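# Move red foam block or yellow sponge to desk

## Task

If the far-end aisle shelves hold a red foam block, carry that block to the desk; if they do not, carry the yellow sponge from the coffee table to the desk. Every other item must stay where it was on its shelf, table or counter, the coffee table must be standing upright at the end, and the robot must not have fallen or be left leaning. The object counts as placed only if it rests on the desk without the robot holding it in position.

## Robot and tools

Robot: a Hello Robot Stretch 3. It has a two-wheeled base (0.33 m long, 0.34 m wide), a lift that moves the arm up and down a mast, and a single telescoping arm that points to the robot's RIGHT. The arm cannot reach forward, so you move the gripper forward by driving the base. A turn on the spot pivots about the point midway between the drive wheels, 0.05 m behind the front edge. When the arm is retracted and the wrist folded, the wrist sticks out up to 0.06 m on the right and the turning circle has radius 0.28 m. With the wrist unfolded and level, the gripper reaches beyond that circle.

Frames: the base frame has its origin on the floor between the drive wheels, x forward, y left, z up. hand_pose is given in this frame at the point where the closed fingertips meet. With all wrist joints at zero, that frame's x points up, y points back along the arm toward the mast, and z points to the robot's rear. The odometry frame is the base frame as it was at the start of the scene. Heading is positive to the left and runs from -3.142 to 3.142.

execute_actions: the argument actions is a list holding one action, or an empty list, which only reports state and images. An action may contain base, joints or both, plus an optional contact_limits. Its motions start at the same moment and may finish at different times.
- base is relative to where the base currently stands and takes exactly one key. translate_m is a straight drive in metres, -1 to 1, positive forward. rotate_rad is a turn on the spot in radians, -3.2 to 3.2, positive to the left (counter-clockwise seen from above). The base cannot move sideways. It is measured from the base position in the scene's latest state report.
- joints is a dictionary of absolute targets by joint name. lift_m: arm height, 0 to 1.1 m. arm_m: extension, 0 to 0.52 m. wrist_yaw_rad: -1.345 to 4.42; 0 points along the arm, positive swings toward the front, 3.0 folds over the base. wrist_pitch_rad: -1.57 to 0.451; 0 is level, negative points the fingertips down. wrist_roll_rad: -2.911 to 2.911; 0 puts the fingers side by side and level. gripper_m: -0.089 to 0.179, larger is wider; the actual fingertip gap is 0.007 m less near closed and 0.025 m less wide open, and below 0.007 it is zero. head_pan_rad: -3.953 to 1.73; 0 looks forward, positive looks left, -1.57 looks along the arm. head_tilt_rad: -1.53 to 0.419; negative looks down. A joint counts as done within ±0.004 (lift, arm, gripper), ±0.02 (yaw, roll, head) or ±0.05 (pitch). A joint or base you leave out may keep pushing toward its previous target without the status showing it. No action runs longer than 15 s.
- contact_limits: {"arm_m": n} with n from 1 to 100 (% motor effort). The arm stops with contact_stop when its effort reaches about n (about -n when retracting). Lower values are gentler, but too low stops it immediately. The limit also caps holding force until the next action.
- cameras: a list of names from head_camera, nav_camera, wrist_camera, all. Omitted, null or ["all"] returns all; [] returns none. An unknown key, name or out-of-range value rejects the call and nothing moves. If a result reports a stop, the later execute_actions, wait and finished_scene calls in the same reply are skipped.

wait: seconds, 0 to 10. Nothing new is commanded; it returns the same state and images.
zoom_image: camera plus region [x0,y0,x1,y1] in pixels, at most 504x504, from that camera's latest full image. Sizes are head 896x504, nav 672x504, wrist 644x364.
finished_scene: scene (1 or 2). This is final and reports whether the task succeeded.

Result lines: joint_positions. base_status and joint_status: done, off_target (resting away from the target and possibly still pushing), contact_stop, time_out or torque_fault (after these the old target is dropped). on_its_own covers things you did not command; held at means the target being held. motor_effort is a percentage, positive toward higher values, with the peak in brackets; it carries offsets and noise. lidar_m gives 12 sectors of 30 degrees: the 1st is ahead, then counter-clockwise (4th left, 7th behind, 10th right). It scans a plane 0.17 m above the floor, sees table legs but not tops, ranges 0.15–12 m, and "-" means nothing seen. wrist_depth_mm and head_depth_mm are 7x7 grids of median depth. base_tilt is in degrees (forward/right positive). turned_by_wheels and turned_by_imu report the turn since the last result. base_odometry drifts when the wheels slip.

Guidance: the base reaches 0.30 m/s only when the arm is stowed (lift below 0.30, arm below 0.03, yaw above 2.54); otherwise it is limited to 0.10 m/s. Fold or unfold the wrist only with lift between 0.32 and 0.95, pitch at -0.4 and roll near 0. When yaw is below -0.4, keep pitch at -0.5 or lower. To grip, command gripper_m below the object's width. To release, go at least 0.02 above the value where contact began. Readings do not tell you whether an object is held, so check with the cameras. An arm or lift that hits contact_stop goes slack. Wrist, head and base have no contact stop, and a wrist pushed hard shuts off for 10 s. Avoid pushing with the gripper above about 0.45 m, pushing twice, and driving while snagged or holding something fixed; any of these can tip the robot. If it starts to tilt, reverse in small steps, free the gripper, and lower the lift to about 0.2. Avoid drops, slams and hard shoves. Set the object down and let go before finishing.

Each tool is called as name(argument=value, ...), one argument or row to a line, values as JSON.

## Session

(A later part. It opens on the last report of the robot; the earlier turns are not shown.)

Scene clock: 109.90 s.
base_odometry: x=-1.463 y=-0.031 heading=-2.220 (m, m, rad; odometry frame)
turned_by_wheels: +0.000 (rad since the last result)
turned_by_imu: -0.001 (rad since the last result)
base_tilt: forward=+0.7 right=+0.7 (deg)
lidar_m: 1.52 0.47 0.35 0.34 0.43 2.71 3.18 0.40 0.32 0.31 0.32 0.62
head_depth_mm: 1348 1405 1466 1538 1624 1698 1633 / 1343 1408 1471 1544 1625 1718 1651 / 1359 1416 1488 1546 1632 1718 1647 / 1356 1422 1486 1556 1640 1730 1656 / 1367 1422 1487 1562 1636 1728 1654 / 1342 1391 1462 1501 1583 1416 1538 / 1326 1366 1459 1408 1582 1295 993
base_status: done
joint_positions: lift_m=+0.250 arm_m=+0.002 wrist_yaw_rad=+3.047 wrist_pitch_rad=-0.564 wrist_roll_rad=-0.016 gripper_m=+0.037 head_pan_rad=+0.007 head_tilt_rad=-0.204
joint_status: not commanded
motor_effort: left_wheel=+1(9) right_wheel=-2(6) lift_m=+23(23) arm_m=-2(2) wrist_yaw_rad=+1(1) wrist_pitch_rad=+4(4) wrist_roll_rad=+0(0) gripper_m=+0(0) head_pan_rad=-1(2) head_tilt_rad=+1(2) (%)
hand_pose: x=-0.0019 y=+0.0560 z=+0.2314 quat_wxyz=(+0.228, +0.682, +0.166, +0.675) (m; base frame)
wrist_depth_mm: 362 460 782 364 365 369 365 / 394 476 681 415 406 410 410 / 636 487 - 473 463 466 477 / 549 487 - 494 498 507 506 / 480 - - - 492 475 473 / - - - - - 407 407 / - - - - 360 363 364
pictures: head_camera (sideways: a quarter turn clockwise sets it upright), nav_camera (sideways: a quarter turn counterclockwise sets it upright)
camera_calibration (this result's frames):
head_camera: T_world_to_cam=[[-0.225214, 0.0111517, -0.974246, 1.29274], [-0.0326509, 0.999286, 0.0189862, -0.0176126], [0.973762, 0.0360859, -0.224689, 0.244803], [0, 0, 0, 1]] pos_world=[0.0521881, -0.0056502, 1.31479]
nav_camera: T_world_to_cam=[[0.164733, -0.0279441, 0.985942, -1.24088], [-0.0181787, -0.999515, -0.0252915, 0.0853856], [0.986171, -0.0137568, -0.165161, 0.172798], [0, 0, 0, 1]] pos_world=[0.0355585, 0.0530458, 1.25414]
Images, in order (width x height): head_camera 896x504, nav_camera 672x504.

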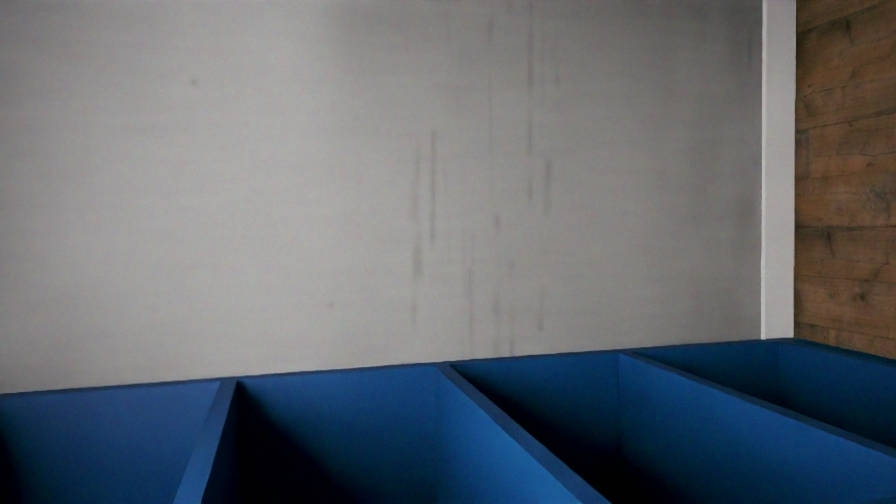

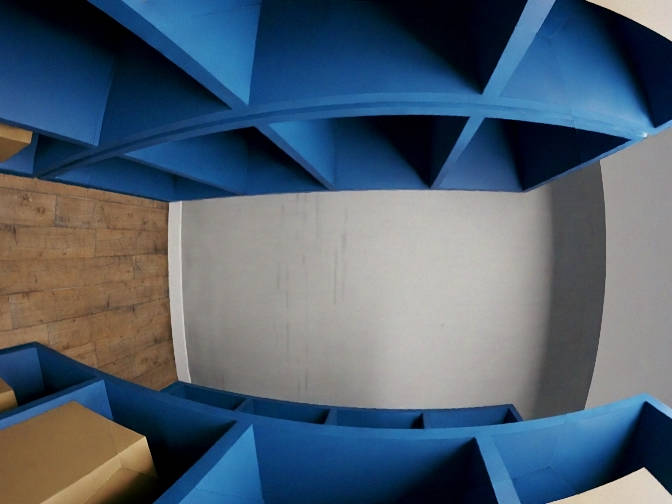

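Aligned. Far cubbies on the left look empty; check both sides.

execute_actions(
  actions=[
    {"base":{"translate_m":0.45},"joints":{"head_pan_rad":-0.7,"head_tilt_rad":-0.5}},
  ],
  cameras=["nav_camera","head_camera"],
)

execute_actions(
  actions=[
    {"joints":{"head_pan_rad":0.7}},
  ],
  cameras=["nav_camera","head_camera"],
)

Scene clock: 114.93 s.
base_odometry: x=-1.735 y=-0.390 heading=-2.220 (m, m, rad; odometry frame)
turned_by_wheels: +0.000 (rad since the last result)
turned_by_imu: -0.001 (rad since the last result)
base_tilt: forward=+0.7 right=+0.8 (deg)
lidar_m: 1.09 1.07 0.33 0.33 0.35 0.48 3.19 0.44 0.34 0.38 0.31 1.12
head_depth_mm: 1227 1293 1010 1446 1164 1452 1261 / 1294 1377 1035 1501 1232 1462 1294 / 1204 1301 1447 1509 1718 1516 1303 / 1119 1220 1345 1474 1673 1568 1306 / 1084 1173 1289 1410 1559 1563 1308 / 1019 1095 1189 1297 1426 1523 1320 / 955 1029 1108 1199 1304 1436 1323
base_status: done
joint_positions: lift_m=+0.250 arm_m=+0.002 wrist_yaw_rad=+3.047 wrist_pitch_rad=-0.564 wrist_roll_rad=-0.016 gripper_m=+0.037 head_pan_rad=-0.693 head_tilt_rad=-0.494
joint_status: all done
motor_effort: left_wheel=+1(9) right_wheel=-3(5) lift_m=+24(23) arm_m=-1(1) wrist_yaw_rad=+2(1) wrist_pitch_rad=+4(4) wrist_roll_rad=+0(0) gripper_m=+0(0) head_pan_rad=-3(22) head_tilt_rad=-2(17) (%)
hand_pose: x=-0.0019 y=+0.0560 z=+0.2314 quat_wxyz=(+0.228, +0.682, +0.166, +0.675) (m; base frame)
wrist_depth_mm: 351 353 356 757 375 355 793 / 392 394 396 645 419 618 699 / 442 441 - 512 449 514 541 / 477 477 - 481 491 496 497 / 474 - - - 486 472 479 / - - - - - 410 411 / - - - - 361 359 363
pictures: head_camera (sideways: a quarter turn clockwise sets it upright), nav_camera (sideways: a quarter turn counterclockwise sets it upright)
camera_calibration (this result's frames):
head_camera: T_world_to_cam=[[-0.372289, 0.325615, -0.869124, 1.15643], [0.623631, 0.7813, 0.0255796, -0.0301913], [0.687376, -0.532489, -0.493933, 0.59694], [0, 0, 0, 1]] pos_world=[0.0390335, -0.0350986, 1.3007]
nav_camera: T_world_to_cam=[[0.319731, -0.303263, 0.897666, -1.12655], [-0.662415, -0.748942, -0.0170801, 0.078617], [0.67748, -0.589166, -0.440346, 0.532826], [0, 0, 0, 1]] pos_world=[0.0512895, 0.0311629, 1.24723]
Images, in order (width x height): head_camera 896x504, nav_camera 672x504.

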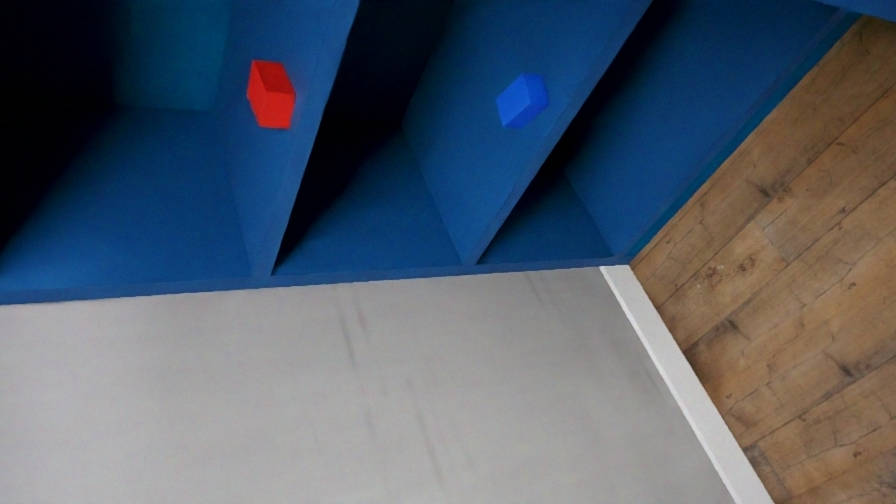

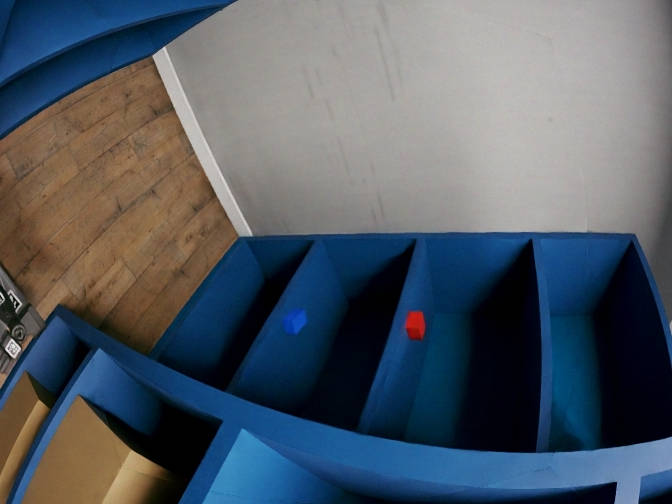

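Scene clock: 116.17 s.
base_odometry: x=-1.735 y=-0.390 heading=-2.220 (m, m, rad; odometry frame)
turned_by_wheels: +0.000 (rad since the last result)
turned_by_imu: +0.000 (rad since the last result)
base_tilt: forward=+0.7 right=+0.8 (deg)
lidar_m: 1.09 1.06 0.33 0.33 0.35 0.48 3.19 0.44 0.34 0.38 0.31 1.12
head_depth_mm: 927 999 882 1187 1208 1417 1290 / 992 1075 887 1264 1126 1342 1245 / 1053 1152 900 636 1134 912 1193 / 981 1070 910 609 1074 917 785 / 889 959 922 615 498 921 770 / 809 861 882 620 463 468 524 / 741 789 805 348 383 433 452
base_status: not commanded
joint_positions: lift_m=+0.250 arm_m=+0.002 wrist_yaw_rad=+3.047 wrist_pitch_rad=-0.564 wrist_roll_rad=-0.016 gripper_m=+0.037 head_pan_rad=+0.693 head_tilt_rad=-0.494
joint_status: all done
motor_effort: left_wheel=+1(1) right_wheel=-2(2) lift_m=+23(23) arm_m=-1(2) wrist_yaw_rad=+2(1) wrist_pitch_rad=+4(4) wrist_roll_rad=-1(0) gripper_m=-1(2) head_pan_rad=+3(32) head_tilt_rad=-2(2) (%)
hand_pose: x=-0.0019 y=+0.0560 z=+0.2314 quat_wxyz=(+0.228, +0.682, +0.166, +0.675) (m; base frame)
wrist_depth_mm: 355 354 355 771 372 354 788 / 389 391 395 644 416 615 694 / 443 447 - 507 450 515 543 / 480 481 - 478 491 494 501 / 482 - - - 484 473 474 / - - - - - 411 409 / - - - - 359 361 360
pictures: head_camera (sideways: a quarter turn clockwise sets it upright), nav_camera (sideways: a quarter turn counterclockwise sets it upright)
camera_calibration (this result's frames):
head_camera: T_world_to_cam=[[-0.388563, -0.306012, -0.869124, 1.15653], [-0.653197, 0.756756, 0.0255796, -0.0224027], [0.649887, 0.577648, -0.493933, 0.597168], [0, 0, 0, 1]] pos_world=[0.0466596, 0.0259122, 1.3007]
nav_camera: T_world_to_cam=[[0.356921, 0.258464, 0.897666, -1.12677], [0.614255, -0.788923, -0.0170801, 0.0708293], [0.703775, 0.557492, -0.440346, 0.532665], [0, 0, 0, 1]] pos_world=[-0.0162149, 0.0501524, 1.24723]
Images, in order (width x height): head_camera 896x504, nav_camera 672x504.

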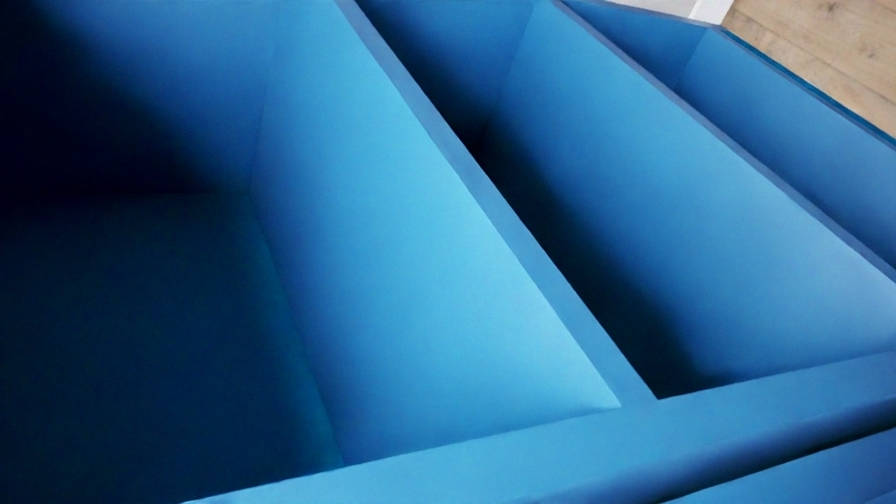

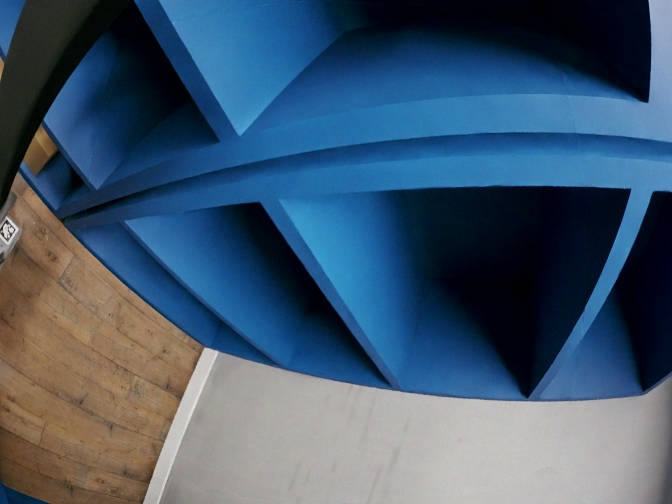

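execute_actions(
  actions=[
    {"base":{"translate_m":0.6},"joints":{"head_pan_rad":-1.57,"head_tilt_rad":-0.3,"lift_m":0.9,"wrist_pitch_rad":-0.4}},
  ],
  cameras=["nav_camera","head_camera"],
)

Scene clock: 128.73 s.
base_odometry: x=-2.097 y=-0.868 heading=-2.220 (m, m, rad; odometry frame)
turned_by_wheels: +0.000 (rad since the last result)
turned_by_imu: -0.001 (rad since the last result)
base_tilt: forward=+0.8 right=+0.7 (deg)
lidar_m: 0.49 0.51 0.63 0.75 0.55 0.50 1.20 0.55 0.66 1.21 0.68 0.51
head_depth_mm: 779 1091 1165 909 1315 1092 1290 / 756 1093 1170 916 1331 1096 1318 / 743 1095 1169 926 1332 1099 1318 / 866 1102 1176 873 1338 1107 1327 / 843 1110 1180 944 1352 1115 1333 / 826 1111 1182 957 1358 1116 1337 / 803 1110 1166 962 1180 1084 1105
base_status: done
joint_positions: lift_m=+0.900 arm_m=+0.002 wrist_yaw_rad=+3.047 wrist_pitch_rad=-0.418 wrist_roll_rad=-0.016 gripper_m=+0.037 head_pan_rad=-1.563 head_tilt_rad=-0.309
joint_status: all done
motor_effort: left_wheel=+2(8) right_wheel=-3(8) lift_m=+29(29) arm_m=-2(2) wrist_yaw_rad=+1(1) wrist_pitch_rad=+5(5) wrist_roll_rad=+0(0) gripper_m=+0(0) head_pan_rad=-2(27) head_tilt_rad=+3(16) (%)
hand_pose: x=+0.0000 y=+0.0766 z=+0.9124 quat_wxyz=(+0.179, +0.692, +0.115, +0.690) (m; base frame)
wrist_depth_mm: 315 317 318 322 324 329 331 / 490 685 801 805 818 774 518 / 492 690 898 892 893 771 522 / 492 735 914 920 926 776 517 / 503 683 - 736 768 717 519 / 534 608 - 604 622 622 549 / 635 645 990 - - 676 584
pictures: head_camera (sideways: a quarter turn clockwise sets it upright), nav_camera (sideways: a quarter turn counterclockwise sets it upright)
camera_calibration (this result's frames):
head_camera: T_world_to_cam=[[0.010131, 0.326155, -0.945262, 1.25344], [0.99927, 0.0315314, 0.0215895, -0.0272938], [0.036847, -0.94479, -0.325597, 0.381853], [0, 0, 0, 1]] pos_world=[0.000505164, -0.0471853, 1.30975]
nav_camera: T_world_to_cam=[[-0.0269725, -0.267252, 0.963249, -1.21004], [-0.999552, 0.0196789, -0.0225292, 0.0877725], [-0.0129347, -0.963426, -0.267664, 0.31231], [0, 0, 0, 1]] pos_world=[0.0591351, -0.0242254, 1.25114]
Images, in order (width x height): head_camera 896x504, nav_camera 672x504.

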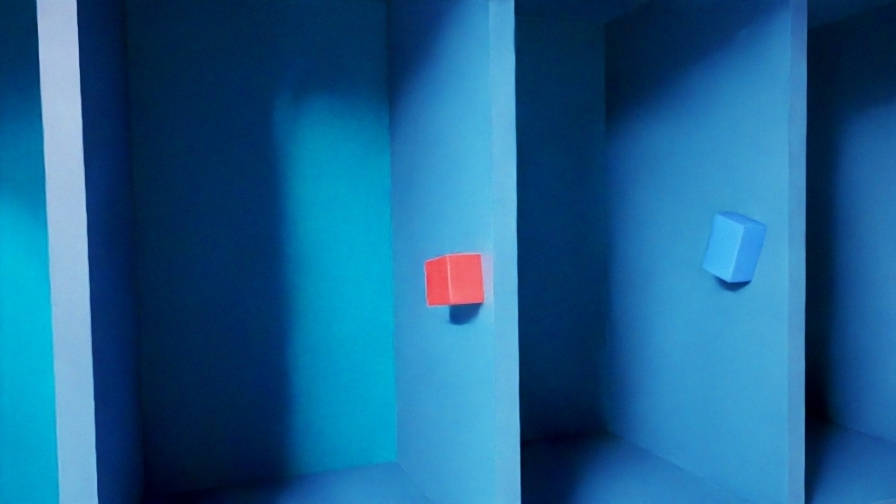

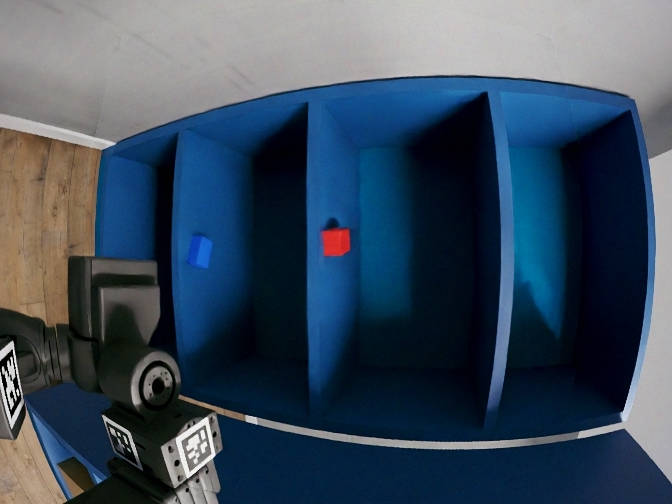

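execute_actions(
  actions=[
    {"base":{"translate_m":0.06},"joints":{"wrist_yaw_rad":0,"gripper_m":0.12}},
  ],
  cameras=[],
)

execute_actions(
  actions=[
    {"joints":{"lift_m":1.05,"arm_m":0.3,"wrist_pitch_rad":-0.3,"head_tilt_rad":-0.6}},
  ],
  cameras=["wrist_camera","nav_camera"],
)

Scene clock: 137.33 s.
base_odometry: x=-2.134 y=-0.916 heading=-2.220 (m, m, rad; odometry frame)
turned_by_wheels: +0.000 (rad since the last result)
turned_by_imu: +0.000 (rad since the last result)
base_tilt: forward=+0.7 right=+0.8 (deg)
lidar_m: 0.43 0.45 0.55 0.75 0.63 0.55 1.21 0.60 0.75 1.21 0.60 0.44
head_depth_mm: 778 1093 1166 905 1328 1093 1313 / 756 1096 1168 916 1332 1096 955 / 882 1098 1175 922 1345 1100 961 / 866 1105 1178 865 1351 1107 1310 / 844 1108 1183 947 1351 1113 1339 / 822 1115 1190 953 1329 1122 1305 / 804 1051 1045 926 1020 1012 1018
base_status: done
joint_positions: lift_m=+0.900 arm_m=+0.002 wrist_yaw_rad=+0.003 wrist_pitch_rad=-0.418 wrist_roll_rad=-0.016 gripper_m=+0.120 head_pan_rad=-1.563 head_tilt_rad=-0.309
joint_status: all done
motor_effort: left_wheel=+1(7) right_wheel=-3(3) lift_m=+29(29) arm_m=-1(1) wrist_yaw_rad=-1(1) wrist_pitch_rad=+5(5) wrist_roll_rad=+0(0) gripper_m=+0(80) head_pan_rad=-2(2) head_tilt_rad=+4(3) (%)
hand_pose: x=-0.0209 y=-0.3712 z=+0.9124 quat_wxyz=(+0.698, +0.149, -0.686, -0.145) (m; base frame)
wrist_depth_mm: 489 560 923 906 467 457 468 / 510 640 - - 963 923 571 / 515 644 - - - 902 566 / 519 701 897 929 931 861 620 / 527 706 756 750 742 749 631 / 530 675 - - - 735 630 / 494 785 - - - 966 589
pictures: none
No camera images: the call's "cameras" was empty. Leave "cameras" out to get every camera's image.

Scene clock: 140.73 s.
base_odometry: x=-2.134 y=-0.916 heading=-2.220 (m, m, rad; odometry frame)
turned_by_wheels: +0.000 (rad since the last result)
turned_by_imu: +0.000 (rad since the last result)
base_tilt: forward=+0.6 right=+0.7 (deg)
lidar_m: 0.43 0.45 0.55 0.75 0.63 0.54 1.20 0.60 0.75 1.21 0.60 0.44
head_depth_mm: - 1007 1274 1277 1107 1335 1227 / - - 1282 1285 1114 1347 1225 / - - 1307 1288 1120 1367 1232 / 1017 1100 1291 1306 1127 1368 1235 / 1029 1096 1290 1311 1134 1376 1241 / 1032 1093 848 1270 1138 1350 1249 / 1009 995 860 1037 1077 1158 1147
base_status: not commanded
joint_positions: lift_m=+1.050 arm_m=+0.300 wrist_yaw_rad=+0.001 wrist_pitch_rad=-0.319 wrist_roll_rad=-0.016 gripper_m=+0.120 head_pan_rad=-1.563 head_tilt_rad=-0.593
joint_status: all done
motor_effort: left_wheel=+1(1) right_wheel=-3(3) lift_m=+30(33) arm_m=+4(4) wrist_yaw_rad=-1(1) wrist_pitch_rad=+6(6) wrist_roll_rad=+0(1) gripper_m=+0(0) head_pan_rad=-1(2) head_tilt_rad=-2(16) (%)
hand_pose: x=-0.0212 y=-0.6805 z=+1.0852 quat_wxyz=(+0.704, +0.114, -0.692, -0.111) (m; base frame)
wrist_depth_mm: 440 622 631 619 602 601 575 / 446 636 673 663 646 641 580 / 451 564 598 623 625 635 556 / 410 419 418 351 438 442 446 / 319 335 325 306 333 351 339 / 454 312 305 299 292 284 283 / 437 677 742 754 754 730 520
pictures: nav_camera (sideways: a quarter turn counterclockwise sets it upright), wrist_camera
camera_calibration (this result's frames):
nav_camera: T_world_to_cam=[[-0.025083, -0.526007, 0.85011, -1.06242], [-0.999587, 0.0251506, -0.0139315, 0.0765727], [-0.0140527, -0.850108, -0.52642, 0.649042], [0, 0, 0, 1]] pos_world=[0.0590131, -0.00900947, 1.24591]
wrist_camera: T_world_to_cam=[[-0.997447, -0.0653397, 0.0288044, -0.0932054], [-0.0568035, 0.481602, -0.874547, 1.30762], [0.0432703, -0.873951, -0.484084, 0.0946143], [0, 0, 0, 1]] pos_world=[-0.0227838, -0.553156, 1.19206]
Images, in order (width x height): nav_camera 672x504, wrist_camera 644x364.

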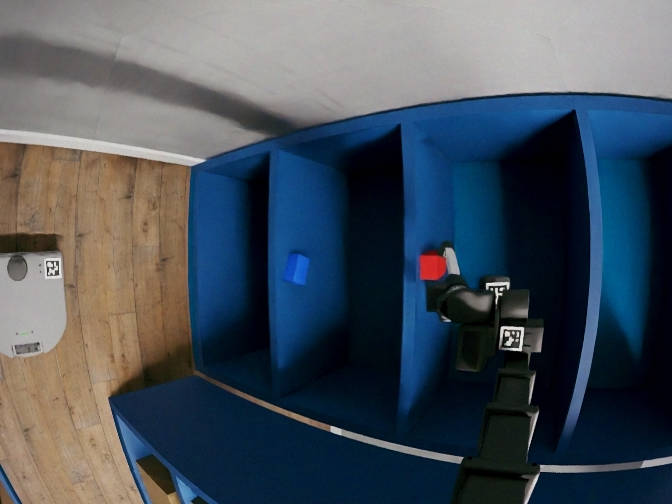

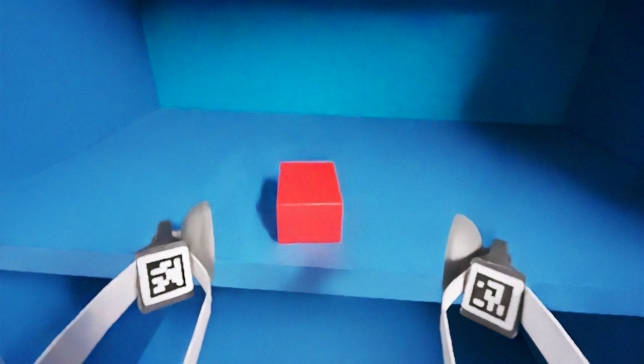

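execute_actions(
  actions=[
    {"base":{"translate_m":0.012},"joints":{"lift_m":0.97,"arm_m":0.4}},
  ],
  cameras=["wrist_camera"],
)

Scene clock: 146.47 s.
base_odometry: x=-2.141 y=-0.925 heading=-2.220 (m, m, rad; odometry frame)
turned_by_wheels: +0.000 (rad since the last result)
turned_by_imu: +0.000 (rad since the last result)
base_tilt: forward=+0.7 right=+0.6 (deg)
lidar_m: 0.42 0.44 0.53 0.75 0.65 0.56 1.21 0.61 0.77 1.21 0.59 0.43
head_depth_mm: 1029 1083 1320 1270 1111 1348 1218 / 1025 - 1307 1275 1117 1353 1224 / 1025 - 1327 1294 1088 1357 1233 / 1029 1092 1311 1304 1127 1366 1238 / 1034 1095 1289 1316 1132 1373 1240 / 1036 1098 854 1271 1147 1356 1242 / 1005 976 856 1002 1062 1124 1118
base_status: done
joint_positions: lift_m=+0.970 arm_m=+0.400 wrist_yaw_rad=-0.002 wrist_pitch_rad=-0.306 wrist_roll_rad=-0.017 gripper_m=+0.120 head_pan_rad=-1.563 head_tilt_rad=-0.594
joint_status: all done
motor_effort: left_wheel=+1(5) right_wheel=-1(7) lift_m=+17(25) arm_m=+4(16) wrist_yaw_rad=+2(3) wrist_pitch_rad=+1(7) wrist_roll_rad=+0(0) gripper_m=+0(2) head_pan_rad=-3(1) head_tilt_rad=-2(2) (%)
hand_pose: x=-0.0220 y=-0.7817 z=+1.0089 quat_wxyz=(+0.705, +0.108, -0.693, -0.108) (m; base frame)
wrist_depth_mm: 426 538 531 523 512 509 495 / 433 565 562 552 545 544 526 / 364 371 378 244 396 404 416 / 255 258 261 172 272 275 280 / 197 207 193 181 206 218 211 / 172 - 167 165 166 - 169 / 423 619 618 174 168 167 158
pictures: wrist_camera
camera_calibration (this result's frames):
wrist_camera: T_world_to_cam=[[-0.997598, -0.0620771, 0.0307266, -0.0977779], [-0.0563965, 0.470414, -0.880642, 1.28701], [0.0402135, -0.88026, -0.472785, -0.0471457], [0, 0, 0, 1]] pos_world=[-0.0230643, -0.652998, 1.11411]
Images, in order (width x height): wrist_camera 644x364.

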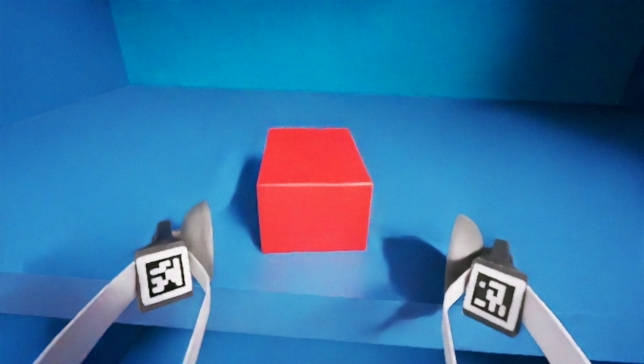

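execute_actions(
  actions=[
    {"base":{"translate_m":0.01},"joints":{"lift_m":0.98,"arm_m":0.45}},
  ],
  cameras=["wrist_camera"],
)

execute_actions(
  actions=[
    {"joints":{"gripper_m":0.03}},
  ],
  cameras=["wrist_camera"],
)

execute_actions(
  actions=[
    {"joints":{"lift_m":1.03,"arm_m":0.0}},
  ],
  cameras=["wrist_camera"],
)

Scene clock: 151.83 s.
base_odometry: x=-2.147 y=-0.933 heading=-2.220 (m, m, rad; odometry frame)
turned_by_wheels: +0.000 (rad since the last result)
turned_by_imu: +0.000 (rad since the last result)
base_tilt: forward=+0.6 right=+0.7 (deg)
lidar_m: 0.41 0.43 0.52 0.75 0.67 0.56 1.21 0.62 0.78 1.21 0.57 0.42
head_depth_mm: 1020 - 1320 1273 1109 1345 1218 / 1017 - 1281 1281 1115 1354 1226 / 1013 - 1309 1290 1084 1358 1231 / 1028 1098 1302 1303 1129 1367 1236 / 1029 1091 1292 1315 1136 1371 1234 / 1035 1096 852 1266 1140 1359 1249 / 997 978 858 975 1045 1098 1093
base_status: done
joint_positions: lift_m=+0.980 arm_m=+0.450 wrist_yaw_rad=-0.002 wrist_pitch_rad=-0.314 wrist_roll_rad=-0.017 gripper_m=+0.120 head_pan_rad=-1.563 head_tilt_rad=-0.594
joint_status: all done
motor_effort: left_wheel=+1(4) right_wheel=-1(6) lift_m=+29(27) arm_m=+3(9) wrist_yaw_rad=+2(2) wrist_pitch_rad=+4(4) wrist_roll_rad=+0(0) gripper_m=-1(1) head_pan_rad=-1(2) head_tilt_rad=-1(2) (%)
hand_pose: x=-0.0219 y=-0.8310 z=+1.0164 quat_wxyz=(+0.705, +0.111, -0.692, -0.110) (m; base frame)
wrist_depth_mm: 415 490 485 476 467 460 453 / 421 516 524 513 503 493 483 / 378 388 391 404 410 421 427 / 267 271 274 182 284 288 293 / 207 219 203 140 207 230 222 / 170 176 166 130 163 185 179 / - 144 145 142 145 144 150
pictures: wrist_camera
camera_calibration (this result's frames):
wrist_camera: T_world_to_cam=[[-0.997578, -0.0626598, 0.0302089, -0.100942], [-0.056542, 0.477446, -0.87684, 1.31875], [0.0405195, -0.876424, -0.479833, -0.0766448], [0, 0, 0, 1]] pos_world=[-0.0230277, -0.703129, 1.1226]
Images, in order (width x height): wrist_camera 644x364.

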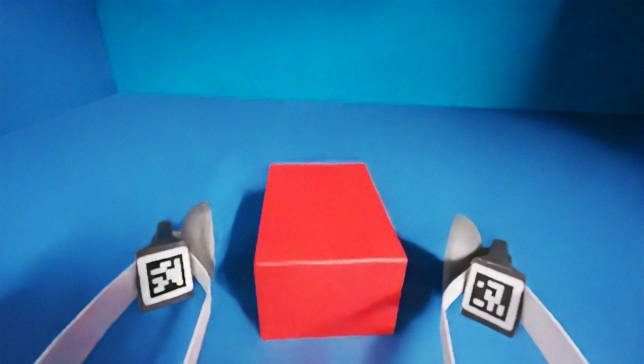

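Scene clock: 153.23 s.
base_odometry: x=-2.147 y=-0.933 heading=-2.220 (m, m, rad; odometry frame)
turned_by_wheels: +0.000 (rad since the last result)
turned_by_imu: +0.000 (rad since the last result)
base_tilt: forward=+0.7 right=+0.8 (deg)
lidar_m: 0.41 0.42 0.52 0.75 0.67 0.56 1.21 0.62 0.78 1.21 0.57 0.42
head_depth_mm: 1021 - 1323 1269 1102 1349 1224 / 1018 - 1284 1280 1113 1355 1220 / 1012 - 1307 1294 1086 1356 1232 / 1026 1091 1290 1304 1129 1357 1239 / 1030 1098 1291 1305 1132 1371 1245 / 1037 1096 849 1273 1143 1353 1259 / 1003 977 859 975 1043 1091 1090
base_status: not commanded
joint_positions: lift_m=+0.980 arm_m=+0.450 wrist_yaw_rad=-0.002 wrist_pitch_rad=-0.314 wrist_roll_rad=-0.017 gripper_m=+0.031 head_pan_rad=-1.563 head_tilt_rad=-0.594
joint_status: all done
motor_effort: left_wheel=+1(1) right_wheel=-1(1) lift_m=+30(29) arm_m=+4(4) wrist_yaw_rad=+2(2) wrist_pitch_rad=+4(4) wrist_roll_rad=+0(0) gripper_m=-14(89) head_pan_rad=-2(1) head_tilt_rad=-2(2) (%)
hand_pose: x=-0.0219 y=-0.8309 z=+1.0163 quat_wxyz=(+0.705, +0.111, -0.692, -0.111) (m; base frame)
wrist_depth_mm: 415 491 483 473 470 459 455 / 418 518 520 511 497 493 484 / 378 386 392 397 409 418 429 / 268 270 274 181 283 286 292 / 208 209 211 139 156 219 222 / 169 170 146 129 131 177 178 / 143 144 143 141 143 148 149
pictures: wrist_camera
camera_calibration (this result's frames):
wrist_camera: T_world_to_cam=[[-0.997578, -0.0626773, 0.0301775, -0.100918], [-0.0565434, 0.477891, -0.876597, 1.31874], [0.0405212, -0.87618, -0.480278, -0.0760023], [0, 0, 0, 1]] pos_world=[-0.0230274, -0.703131, 1.12255]
Images, in order (width x height): wrist_camera 644x364.

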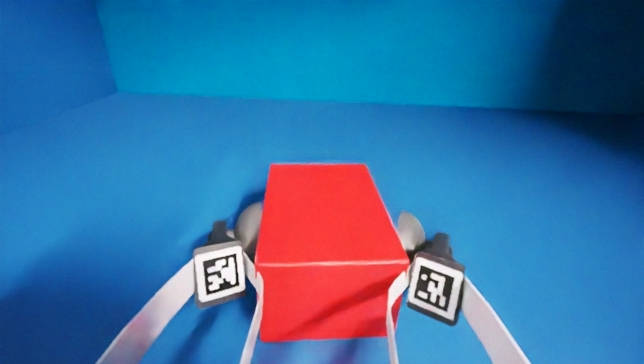

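Scene clock: 157.73 s.
base_odometry: x=-2.147 y=-0.933 heading=-2.220 (m, m, rad; odometry frame)
turned_by_wheels: +0.000 (rad since the last result)
turned_by_imu: +0.000 (rad since the last result)
base_tilt: forward=+0.7 right=+0.7 (deg)
lidar_m: 0.41 0.43 0.52 0.75 0.67 0.56 1.20 0.62 0.78 1.21 0.57 0.42
head_depth_mm: 1023 1050 782 - - - 1175 / 1026 1062 767 - - - - / 1033 1079 775 - - - 1181 / 1027 1093 830 1210 1515 1366 1233 / 1032 1098 1289 1312 1132 1372 1243 / 1035 1099 852 1267 1138 1352 1242 / 996 974 857 977 1045 1099 1091
base_status: not commanded
joint_positions: lift_m=+1.030 arm_m=+0.002 wrist_yaw_rad=-0.001 wrist_pitch_rad=-0.319 wrist_roll_rad=-0.017 gripper_m=+0.031 head_pan_rad=-1.563 head_tilt_rad=-0.594
joint_status: all done
joint sent to its limit — the command would take arm_m past its lower limit, so that joint was sent only as far as its limit.
motor_effort: left_wheel=+1(1) right_wheel=-2(2) lift_m=+30(26) arm_m=-4(5) wrist_yaw_rad=+1(2) wrist_pitch_rad=+6(5) wrist_roll_rad=+0(0) gripper_m=-14(14) head_pan_rad=-2(3) head_tilt_rad=-2(2) (%)
hand_pose: x=-0.0218 y=-0.3828 z=+1.0652 quat_wxyz=(+0.704, +0.113, -0.692, -0.112) (m; base frame)
wrist_depth_mm: 474 606 898 908 892 851 601 / 483 607 896 943 926 892 603 / 490 585 604 603 570 581 539 / 497 633 - 181 - 919 586 / 504 681 878 139 157 899 613 / 503 683 462 129 131 830 656 / 508 803 - 143 - 757 645
pictures: wrist_camera
camera_calibration (this result's frames):
wrist_camera: T_world_to_cam=[[-0.99755, -0.0632537, 0.0298918, -0.0741167], [-0.0567504, 0.481736, -0.874477, 1.1467], [0.040914, -0.87403, -0.484146, 0.345109], [0, 0, 0, 1]] pos_world=[-0.0229792, -0.25546, 1.17206]
Images, in order (width x height): wrist_camera 644x364.

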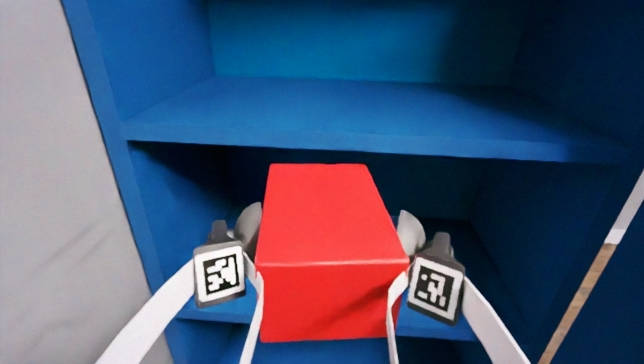

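execute_actions(
  actions=[
    {"joints":{"lift_m":0.9,"wrist_pitch_rad":-0.4,"wrist_yaw_rad":3.0,"head_pan_rad":-3.14,"head_tilt_rad":-0.4}},
  ],
  cameras=[],
)

execute_actions(
  actions=[
    {"joints":{"lift_m":0.29}},
  ],
  cameras=["wrist_camera"],
)

execute_actions(
  actions=[
    {"base":{"translate_m":-0.75}},
  ],
  cameras=["nav_camera"],
)

execute_actions(
  actions=[
    {"base":{"translate_m":-0.45}},
  ],
  cameras=["nav_camera"],
)

Scene clock: 163.90 s.
base_odometry: x=-2.147 y=-0.933 heading=-2.220 (m, m, rad; odometry frame)
turned_by_wheels: +0.000 (rad since the last result)
turned_by_imu: +0.000 (rad since the last result)
base_tilt: forward=+0.6 right=+0.7 (deg)
lidar_m: 0.41 0.43 0.52 0.75 0.67 0.56 1.20 0.62 0.78 1.21 0.57 0.42
head_depth_mm: 1208 1123 1125 1502 1305 - - / 3810 - - 2695 2050 - - / 3801 - - 3069 2169 - - / 3862 - - 3089 2180 1722 1387 / 3878 - - 3092 2103 1705 1390 / 3727 1347 1398 1529 1261 1294 1247 / 1167 1321 1278 1012 924 920 836
base_status: not commanded
joint_positions: lift_m=+0.900 arm_m=+0.002 wrist_yaw_rad=+2.997 wrist_pitch_rad=-0.417 wrist_roll_rad=-0.017 gripper_m=+0.031 head_pan_rad=-3.133 head_tilt_rad=-0.409
joint_status: all done
motor_effort: left_wheel=+1(1) right_wheel=-2(2) lift_m=+18(22) arm_m=-3(4) wrist_yaw_rad=+3(4) wrist_pitch_rad=+5(4) wrist_roll_rad=+0(0) gripper_m=-14(15) head_pan_rad=-2(28) head_tilt_rad=+3(13) (%)
hand_pose: x=+0.0110 y=+0.0753 z=+0.9131 quat_wxyz=(+0.195, +0.694, +0.098, +0.686) (m; base frame)
wrist_depth_mm: 306 - 317 322 330 337 344 / 637 781 790 814 818 576 400 / 634 836 865 891 888 586 417 / 633 845 918 182 882 586 443 / 632 722 - 139 157 585 463 / 584 614 128 128 131 593 462 / 583 776 962 143 981 623 467
pictures: none
No camera images: the call's "cameras" was empty. Leave "cameras" out to get every camera's image.

Scene clock: 170.27 s.
base_odometry: x=-2.147 y=-0.933 heading=-2.220 (m, m, rad; odometry frame)
turned_by_wheels: +0.000 (rad since the last result)
turned_by_imu: +0.000 (rad since the last result)
base_tilt: forward=+0.7 right=+0.7 (deg)
lidar_m: 0.41 0.42 0.52 0.75 0.66 0.56 1.21 0.62 0.78 1.21 0.57 0.42
head_depth_mm: 1208 1124 1129 1510 1310 1185 1189 / 3848 - - 2745 1917 1619 1369 / 3817 - - 3059 2165 1677 1373 / 3844 - - 3097 2183 1681 1381 / 3934 - - 3088 2093 1689 1392 / 3839 1339 1391 1522 1257 1288 1241 / 1160 1311 1273 1011 923 922 837
base_status: not commanded
joint_positions: lift_m=+0.290 arm_m=+0.002 wrist_yaw_rad=+2.998 wrist_pitch_rad=-0.418 wrist_roll_rad=-0.017 gripper_m=+0.031 head_pan_rad=-3.133 head_tilt_rad=-0.409
joint_status: all done
motor_effort: left_wheel=+1(1) right_wheel=-1(2) lift_m=+18(26) arm_m=-3(4) wrist_yaw_rad=+3(3) wrist_pitch_rad=+5(5) wrist_roll_rad=+0(0) gripper_m=-14(14) head_pan_rad=-2(2) head_tilt_rad=+4(2) (%)
hand_pose: x=+0.0109 y=+0.0752 z=+0.3030 quat_wxyz=(+0.195, +0.694, +0.098, +0.686) (m; base frame)
wrist_depth_mm: 646 - 735 737 752 575 395 / 645 781 802 810 822 580 397 / 642 797 836 835 843 582 419 / 586 630 633 182 626 587 440 / 499 502 - 139 156 514 457 / 480 489 - 128 131 533 446 / 453 - - 140 440 454 428
pictures: wrist_camera
camera_calibration (this result's frames):
wrist_camera: T_world_to_cam=[[0.996777, -0.0767422, 0.0233878, -0.00855305], [-0.0244343, -0.568068, -0.822619, 0.324261], [0.0764154, 0.819395, -0.568112, 0.272722], [0, 0, 0, 1]] pos_world=[-0.00439158, -0.0399213, 0.42188]
Images, in order (width x height): wrist_camera 644x364.

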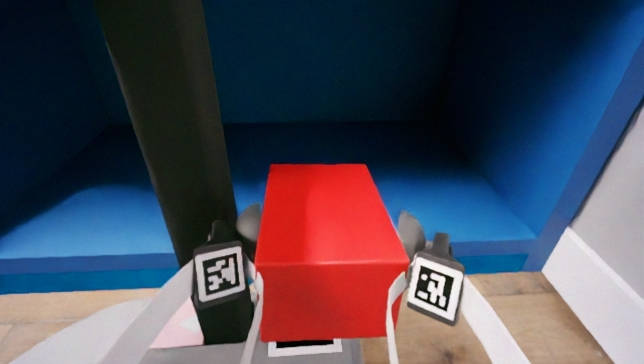

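Scene clock: 174.57 s.
base_odometry: x=-1.694 y=-0.336 heading=-2.220 (m, m, rad; odometry frame)
turned_by_wheels: +0.000 (rad since the last result)
turned_by_imu: +0.002 (rad since the last result)
base_tilt: forward=+0.6 right=+0.6 (deg)
lidar_m: 1.15 1.07 0.36 0.33 0.35 0.48 3.08 0.44 0.32 0.32 0.34 1.19
head_depth_mm: 3131 3359 3538 2997 2145 1672 1365 / 3167 3433 3717 3081 2167 1668 1371 / 3155 3399 3643 3048 2152 1686 1371 / 3196 3439 3738 3091 2180 1686 1378 / 3209 3473 3761 3160 2201 1699 1386 / 3235 3452 3772 3115 2214 1704 1353 / 3196 3476 3712 3020 818 888 868
base_status: done
joint_positions: lift_m=+0.290 arm_m=+0.002 wrist_yaw_rad=+2.998 wrist_pitch_rad=-0.418 wrist_roll_rad=-0.017 gripper_m=+0.031 head_pan_rad=-3.133 head_tilt_rad=-0.407
joint_status: not commanded
motor_effort: left_wheel=+1(6) right_wheel=-1(10) lift_m=+18(18) arm_m=-3(3) wrist_yaw_rad=+2(2) wrist_pitch_rad=+5(5) wrist_roll_rad=+0(0) gripper_m=-14(15) head_pan_rad=-3(3) head_tilt_rad=+2(3) (%)
hand_pose: x=+0.0108 y=+0.0752 z=+0.3030 quat_wxyz=(+0.195, +0.694, +0.099, +0.686) (m; base frame)
wrist_depth_mm: 452 - 472 738 495 341 790 / 356 362 369 391 502 377 874 / 388 397 406 431 511 424 865 / 428 445 436 182 513 587 647 / 476 483 - 139 156 537 543 / 491 501 - 129 131 524 532 / 449 - - 140 438 455 451
pictures: nav_camera (sideways: a quarter turn counterclockwise sets it upright)
camera_calibration (this result's frames):
nav_camera: T_world_to_cam=[[-0.360642, 0.0259722, 0.932343, -1.16764], [0.0210182, 0.999585, -0.0197152, 0.0778808], [-0.932467, 0.012486, -0.361038, 0.439442], [0, 0, 0, 1]] pos_world=[-0.012973, -0.0530091, 1.24884]
Images, in order (width x height): nav_camera 672x504.

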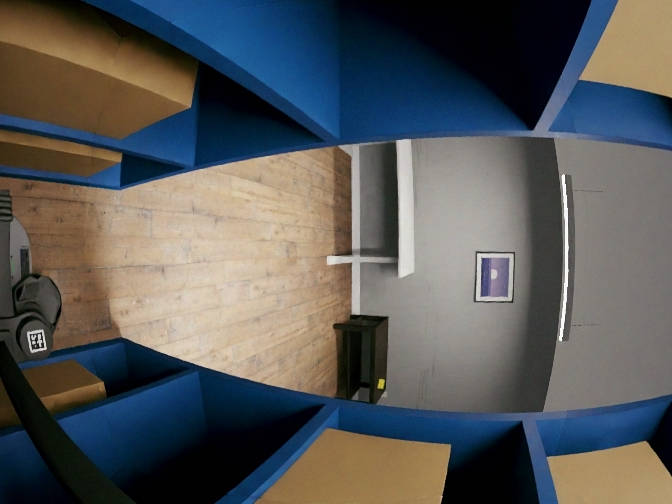

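Scene clock: 177.73 s.
base_odometry: x=-1.422 y=+0.023 heading=-2.220 (m, m, rad; odometry frame)
turned_by_wheels: +0.000 (rad since the last result)
turned_by_imu: +0.001 (rad since the last result)
base_tilt: forward=+0.8 right=+0.8 (deg)
lidar_m: 1.59 0.47 0.35 0.34 0.41 2.65 3.11 2.56 0.36 0.31 0.32 0.44
head_depth_mm: 2734 2963 3160 2834 2154 1664 1363 / 2719 2981 3203 3017 2153 1674 1372 / 2771 2991 3176 2981 2186 1687 1377 / 2762 2984 3252 3117 2188 1698 1381 / 2773 2996 3156 3113 2192 1702 1387 / 2771 3006 3161 3134 2224 1706 1390 / 2793 3043 3019 3025 2225 1727 1402
base_status: done
joint_positions: lift_m=+0.290 arm_m=+0.002 wrist_yaw_rad=+2.998 wrist_pitch_rad=-0.418 wrist_roll_rad=-0.017 gripper_m=+0.031 head_pan_rad=-3.133 head_tilt_rad=-0.407
joint_status: not commanded
motor_effort: left_wheel=+1(8) right_wheel=-1(9) lift_m=+19(18) arm_m=-4(4) wrist_yaw_rad=+2(1) wrist_pitch_rad=+5(5) wrist_roll_rad=+0(0) gripper_m=-14(14) head_pan_rad=-2(1) head_tilt_rad=+2(2) (%)
hand_pose: x=+0.0108 y=+0.0752 z=+0.3030 quat_wxyz=(+0.195, +0.694, +0.099, +0.686) (m; base frame)
wrist_depth_mm: 329 - 758 741 501 519 609 / - 364 821 546 391 401 410 / 990 399 839 576 433 440 451 / 758 435 627 182 480 491 510 / 614 505 - 140 157 540 548 / 512 518 - 129 131 526 522 / 453 - - 140 439 451 452
pictures: nav_camera (sideways: a quarter turn counterclockwise sets it upright)
camera_calibration (this result's frames):
nav_camera: T_world_to_cam=[[-0.36051, 0.0259841, 0.932393, -1.16771], [0.0210454, 0.999584, -0.0197194, 0.077886], [-0.932518, 0.0125136, -0.360907, 0.439272], [0, 0, 0, 1]] pos_world=[-0.0129821, -0.0530086, 1.24884]
Images, in order (width x height): nav_camera 672x504.

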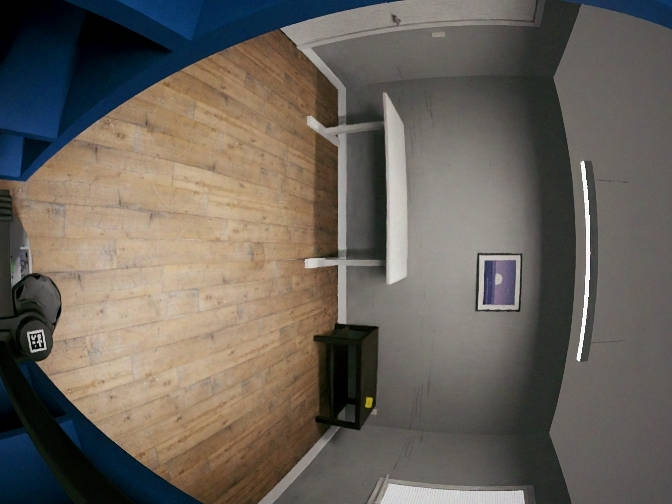

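execute_actions(
  actions=[
    {"base":{"translate_m":-1.0}},
  ],
  cameras=[],
)

execute_actions(
  actions=[
    {"base":{"translate_m":-0.6}},
  ],
  cameras=[],
)

execute_actions(
  actions=[
    {"base":{"rotate_rad":-1.57},"joints":{"head_pan_rad":-1.57,"head_tilt_rad":-0.5}},
  ],
  cameras=[],
)

execute_actions(
  actions=[
    {"base":{"translate_m":0.5},"joints":{"lift_m":0.9}},
  ],
  cameras=["nav_camera","head_camera"],
)

Scene clock: 187.07 s.
base_odometry: x=-0.817 y=+0.820 heading=-2.220 (m, m, rad; odometry frame)
turned_by_wheels: +0.000 (rad since the last result)
turned_by_imu: +0.003 (rad since the last result)
base_tilt: forward=+0.8 right=+0.8 (deg)
lidar_m: 1.20 0.82 1.08 1.91 1.99 1.72 1.71 2.06 1.87 1.83 1.03 0.79
head_depth_mm: 1831 2004 2158 2357 2137 1664 1363 / 1828 1995 2160 2353 2152 1666 1372 / 1839 2012 2120 1935 2082 1678 1376 / 1877 2014 2107 2379 2183 1692 1388 / 1889 2026 2125 2414 2203 1693 1381 / 1885 2034 2142 2422 2221 1710 1399 / 1890 2049 2169 2415 2228 1724 1403
base_status: done
joint_positions: lift_m=+0.290 arm_m=+0.002 wrist_yaw_rad=+2.998 wrist_pitch_rad=-0.418 wrist_roll_rad=-0.017 gripper_m=+0.031 head_pan_rad=-3.133 head_tilt_rad=-0.407
joint_status: not commanded
motor_effort: left_wheel=+0(5) right_wheel=-1(9) lift_m=+18(18) arm_m=-3(3) wrist_yaw_rad=+3(2) wrist_pitch_rad=+5(5) wrist_roll_rad=+0(0) gripper_m=-15(13) head_pan_rad=-2(3) head_tilt_rad=+3(2) (%)
hand_pose: x=+0.0108 y=+0.0752 z=+0.3030 quat_wxyz=(+0.195, +0.694, +0.099, +0.686) (m; base frame)
wrist_depth_mm: - - - - - - - / - - - - - - 848 / - - - - - - 847 / 751 759 766 182 794 793 769 / 608 615 - 139 157 632 632 / 509 527 - 129 131 530 527 / 456 - - 140 436 454 453
pictures: none
No camera images: the call's "cameras" was empty. Leave "cameras" out to get every camera's image.

Scene clock: 190.63 s.
base_odometry: x=-0.455 y=+1.298 heading=-2.220 (m, m, rad; odometry frame)
turned_by_wheels: +0.000 (rad since the last result)
turned_by_imu: +0.002 (rad since the last result)
base_tilt: forward=+0.8 right=+0.8 (deg)
lidar_m: 1.36 1.40 1.98 1.92 2.02 1.22 1.11 1.58 1.86 1.80 1.90 1.38
head_depth_mm: 1314 1418 1540 1692 1836 1673 1370 / 1299 1426 1545 1430 1041 1686 1371 / 1310 1434 1546 1351 1048 1576 1337 / 1331 1430 1556 1363 1057 1685 1382 / 1338 1441 1566 1377 1062 1705 1383 / 1334 1449 1573 1389 1070 1706 1394 / 1343 1454 1578 1399 1079 1715 1395
base_status: done
joint_positions: lift_m=+0.290 arm_m=+0.002 wrist_yaw_rad=+2.998 wrist_pitch_rad=-0.418 wrist_roll_rad=-0.017 gripper_m=+0.031 head_pan_rad=-3.133 head_tilt_rad=-0.407
joint_status: not commanded
motor_effort: left_wheel=+0(6) right_wheel=+0(10) lift_m=+18(18) arm_m=-4(3) wrist_yaw_rad=+1(2) wrist_pitch_rad=+5(5) wrist_roll_rad=+0(0) gripper_m=-14(14) head_pan_rad=-2(2) head_tilt_rad=+2(3) (%)
hand_pose: x=+0.0108 y=+0.0752 z=+0.3030 quat_wxyz=(+0.195, +0.694, +0.099, +0.686) (m; base frame)
wrist_depth_mm: - - - - - - - / - - - - - - - / 994 986 - - - - - / 754 771 777 181 796 795 802 / 610 618 - 139 157 637 636 / 514 531 - 128 131 528 530 / 453 - - 140 436 451 456
pictures: none
No camera images: the call's "cameras" was empty. Leave "cameras" out to get every camera's image.

Scene clock: 192.80 s.
base_odometry: x=-0.455 y=+1.298 heading=+2.494 (m, m, rad; odometry frame)
turned_by_wheels: -1.570 (rad since the last result)
turned_by_imu: -1.581 (rad since the last result)
base_tilt: forward=+0.7 right=+0.7 (deg)
lidar_m: 1.80 1.91 1.37 1.36 1.40 1.98 1.92 1.87 1.22 1.11 1.57 1.86
head_depth_mm: 1314 1434 1578 1758 1869 1545 1293 / 1311 1435 1555 1132 1798 1544 1297 / 1317 1444 1542 1147 1459 1526 1299 / 1323 1446 1547 1148 1823 1564 1303 / 1325 1447 1556 1159 1848 1564 1308 / 1328 1457 1557 1170 1832 1580 1314 / 1331 1461 1564 1179 1850 1585 1329
base_status: done
joint_positions: lift_m=+0.290 arm_m=+0.002 wrist_yaw_rad=+2.998 wrist_pitch_rad=-0.418 wrist_roll_rad=-0.017 gripper_m=+0.031 head_pan_rad=-1.577 head_tilt_rad=-0.494
joint_status: all done
motor_effort: left_wheel=+1(9) right_wheel=-2(9) lift_m=+19(18) arm_m=-4(4) wrist_yaw_rad=+2(2) wrist_pitch_rad=+5(5) wrist_roll_rad=+0(0) gripper_m=-14(15) head_pan_rad=+4(30) head_tilt_rad=-2(9) (%)
hand_pose: x=+0.0108 y=+0.0752 z=+0.3030 quat_wxyz=(+0.195, +0.694, +0.099, +0.686) (m; base frame)
wrist_depth_mm: - - - - - - - / - - - - - - - / 979 999 - - - - - / 756 756 779 182 774 786 810 / 610 612 - 139 157 639 639 / 513 535 - 128 131 527 527 / 454 - - 140 438 450 453
pictures: none
No camera images: the call's "cameras" was empty. Leave "cameras" out to get every camera's image.

Scene clock: 199.17 s.
base_odometry: x=-0.854 y=+1.600 heading=+2.494 (m, m, rad; odometry frame)
turned_by_wheels: +0.000 (rad since the last result)
turned_by_imu: -0.001 (rad since the last result)
base_tilt: forward=+0.8 right=+0.7 (deg)
lidar_m: 1.30 1.39 1.94 1.32 1.69 2.49 2.42 1.59 1.26 1.56 1.28 1.34
head_depth_mm: 1320 1452 1553 1123 1794 1585 - / 1324 1453 1565 1130 1803 1540 - / 1338 1445 1571 1137 1814 1552 - / 1330 1461 1563 1154 1827 1561 - / 1338 1463 1570 1159 1824 1564 - / 1342 1466 1576 1166 1845 1589 1316 / 1346 1476 1573 1179 1584 1588 1321
base_status: done
joint_positions: lift_m=+0.900 arm_m=+0.002 wrist_yaw_rad=+2.998 wrist_pitch_rad=-0.418 wrist_roll_rad=-0.017 gripper_m=+0.031 head_pan_rad=-1.577 head_tilt_rad=-0.494
joint_status: all done
motor_effort: left_wheel=+1(9) right_wheel=-3(6) lift_m=+30(29) arm_m=-4(4) wrist_yaw_rad=+2(2) wrist_pitch_rad=+5(5) wrist_roll_rad=+0(0) gripper_m=-14(15) head_pan_rad=+3(3) head_tilt_rad=-2(1) (%)
hand_pose: x=+0.0108 y=+0.0752 z=+0.9124 quat_wxyz=(+0.195, +0.694, +0.099, +0.686) (m; base frame)
wrist_depth_mm: - - - - - - - / - - - - - - - / - - - - - - - / - - - 182 - - - / - - - 139 156 - - / - - 128 129 131 - - / - - - 143 - - -
pictures: head_camera (sideways: a quarter turn clockwise sets it upright), nav_camera (sideways: a quarter turn counterclockwise sets it upright)
camera_calibration (this result's frames):
head_camera: T_world_to_cam=[[0.0157868, 0.494284, -0.869157, 1.15411], [0.999588, 0.0130517, 0.0255782, -0.032483], [0.0239869, -0.869203, -0.493874, 0.600909], [0, 0, 0, 1]] pos_world=[-0.000164021, -0.047721, 1.30071]
nav_camera: T_world_to_cam=[[-0.0318224, -0.439465, 0.897696, -1.12444], [-0.999152, 0.0374566, -0.0170822, 0.0806739], [-0.0261176, -0.897479, -0.440284, 0.537038], [0, 0, 0, 1]] pos_world=[0.0588492, -0.015194, 1.24723]
Images, in order (width x height): head_camera 896x504, nav_camera 672x504.

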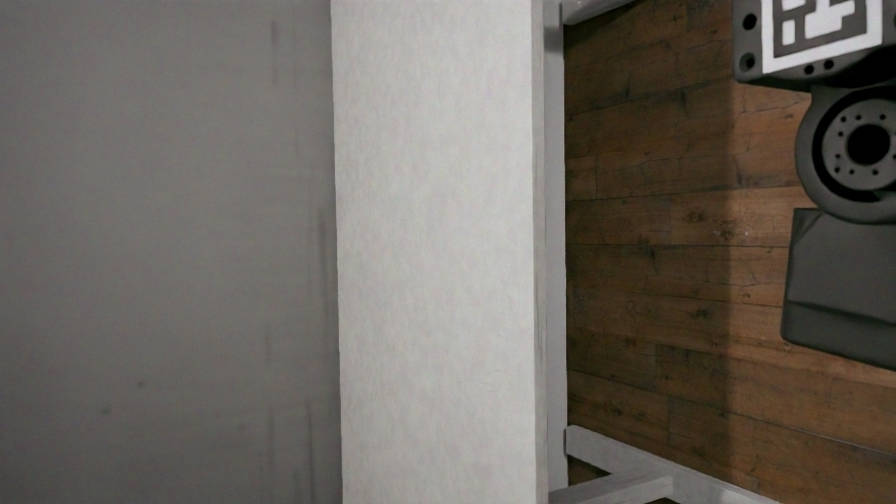

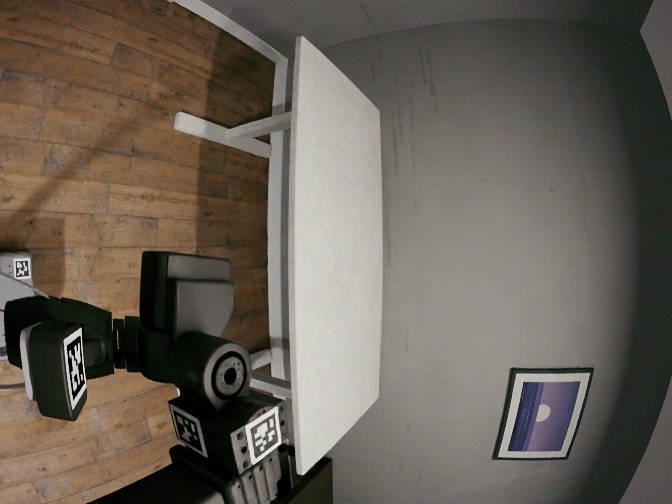

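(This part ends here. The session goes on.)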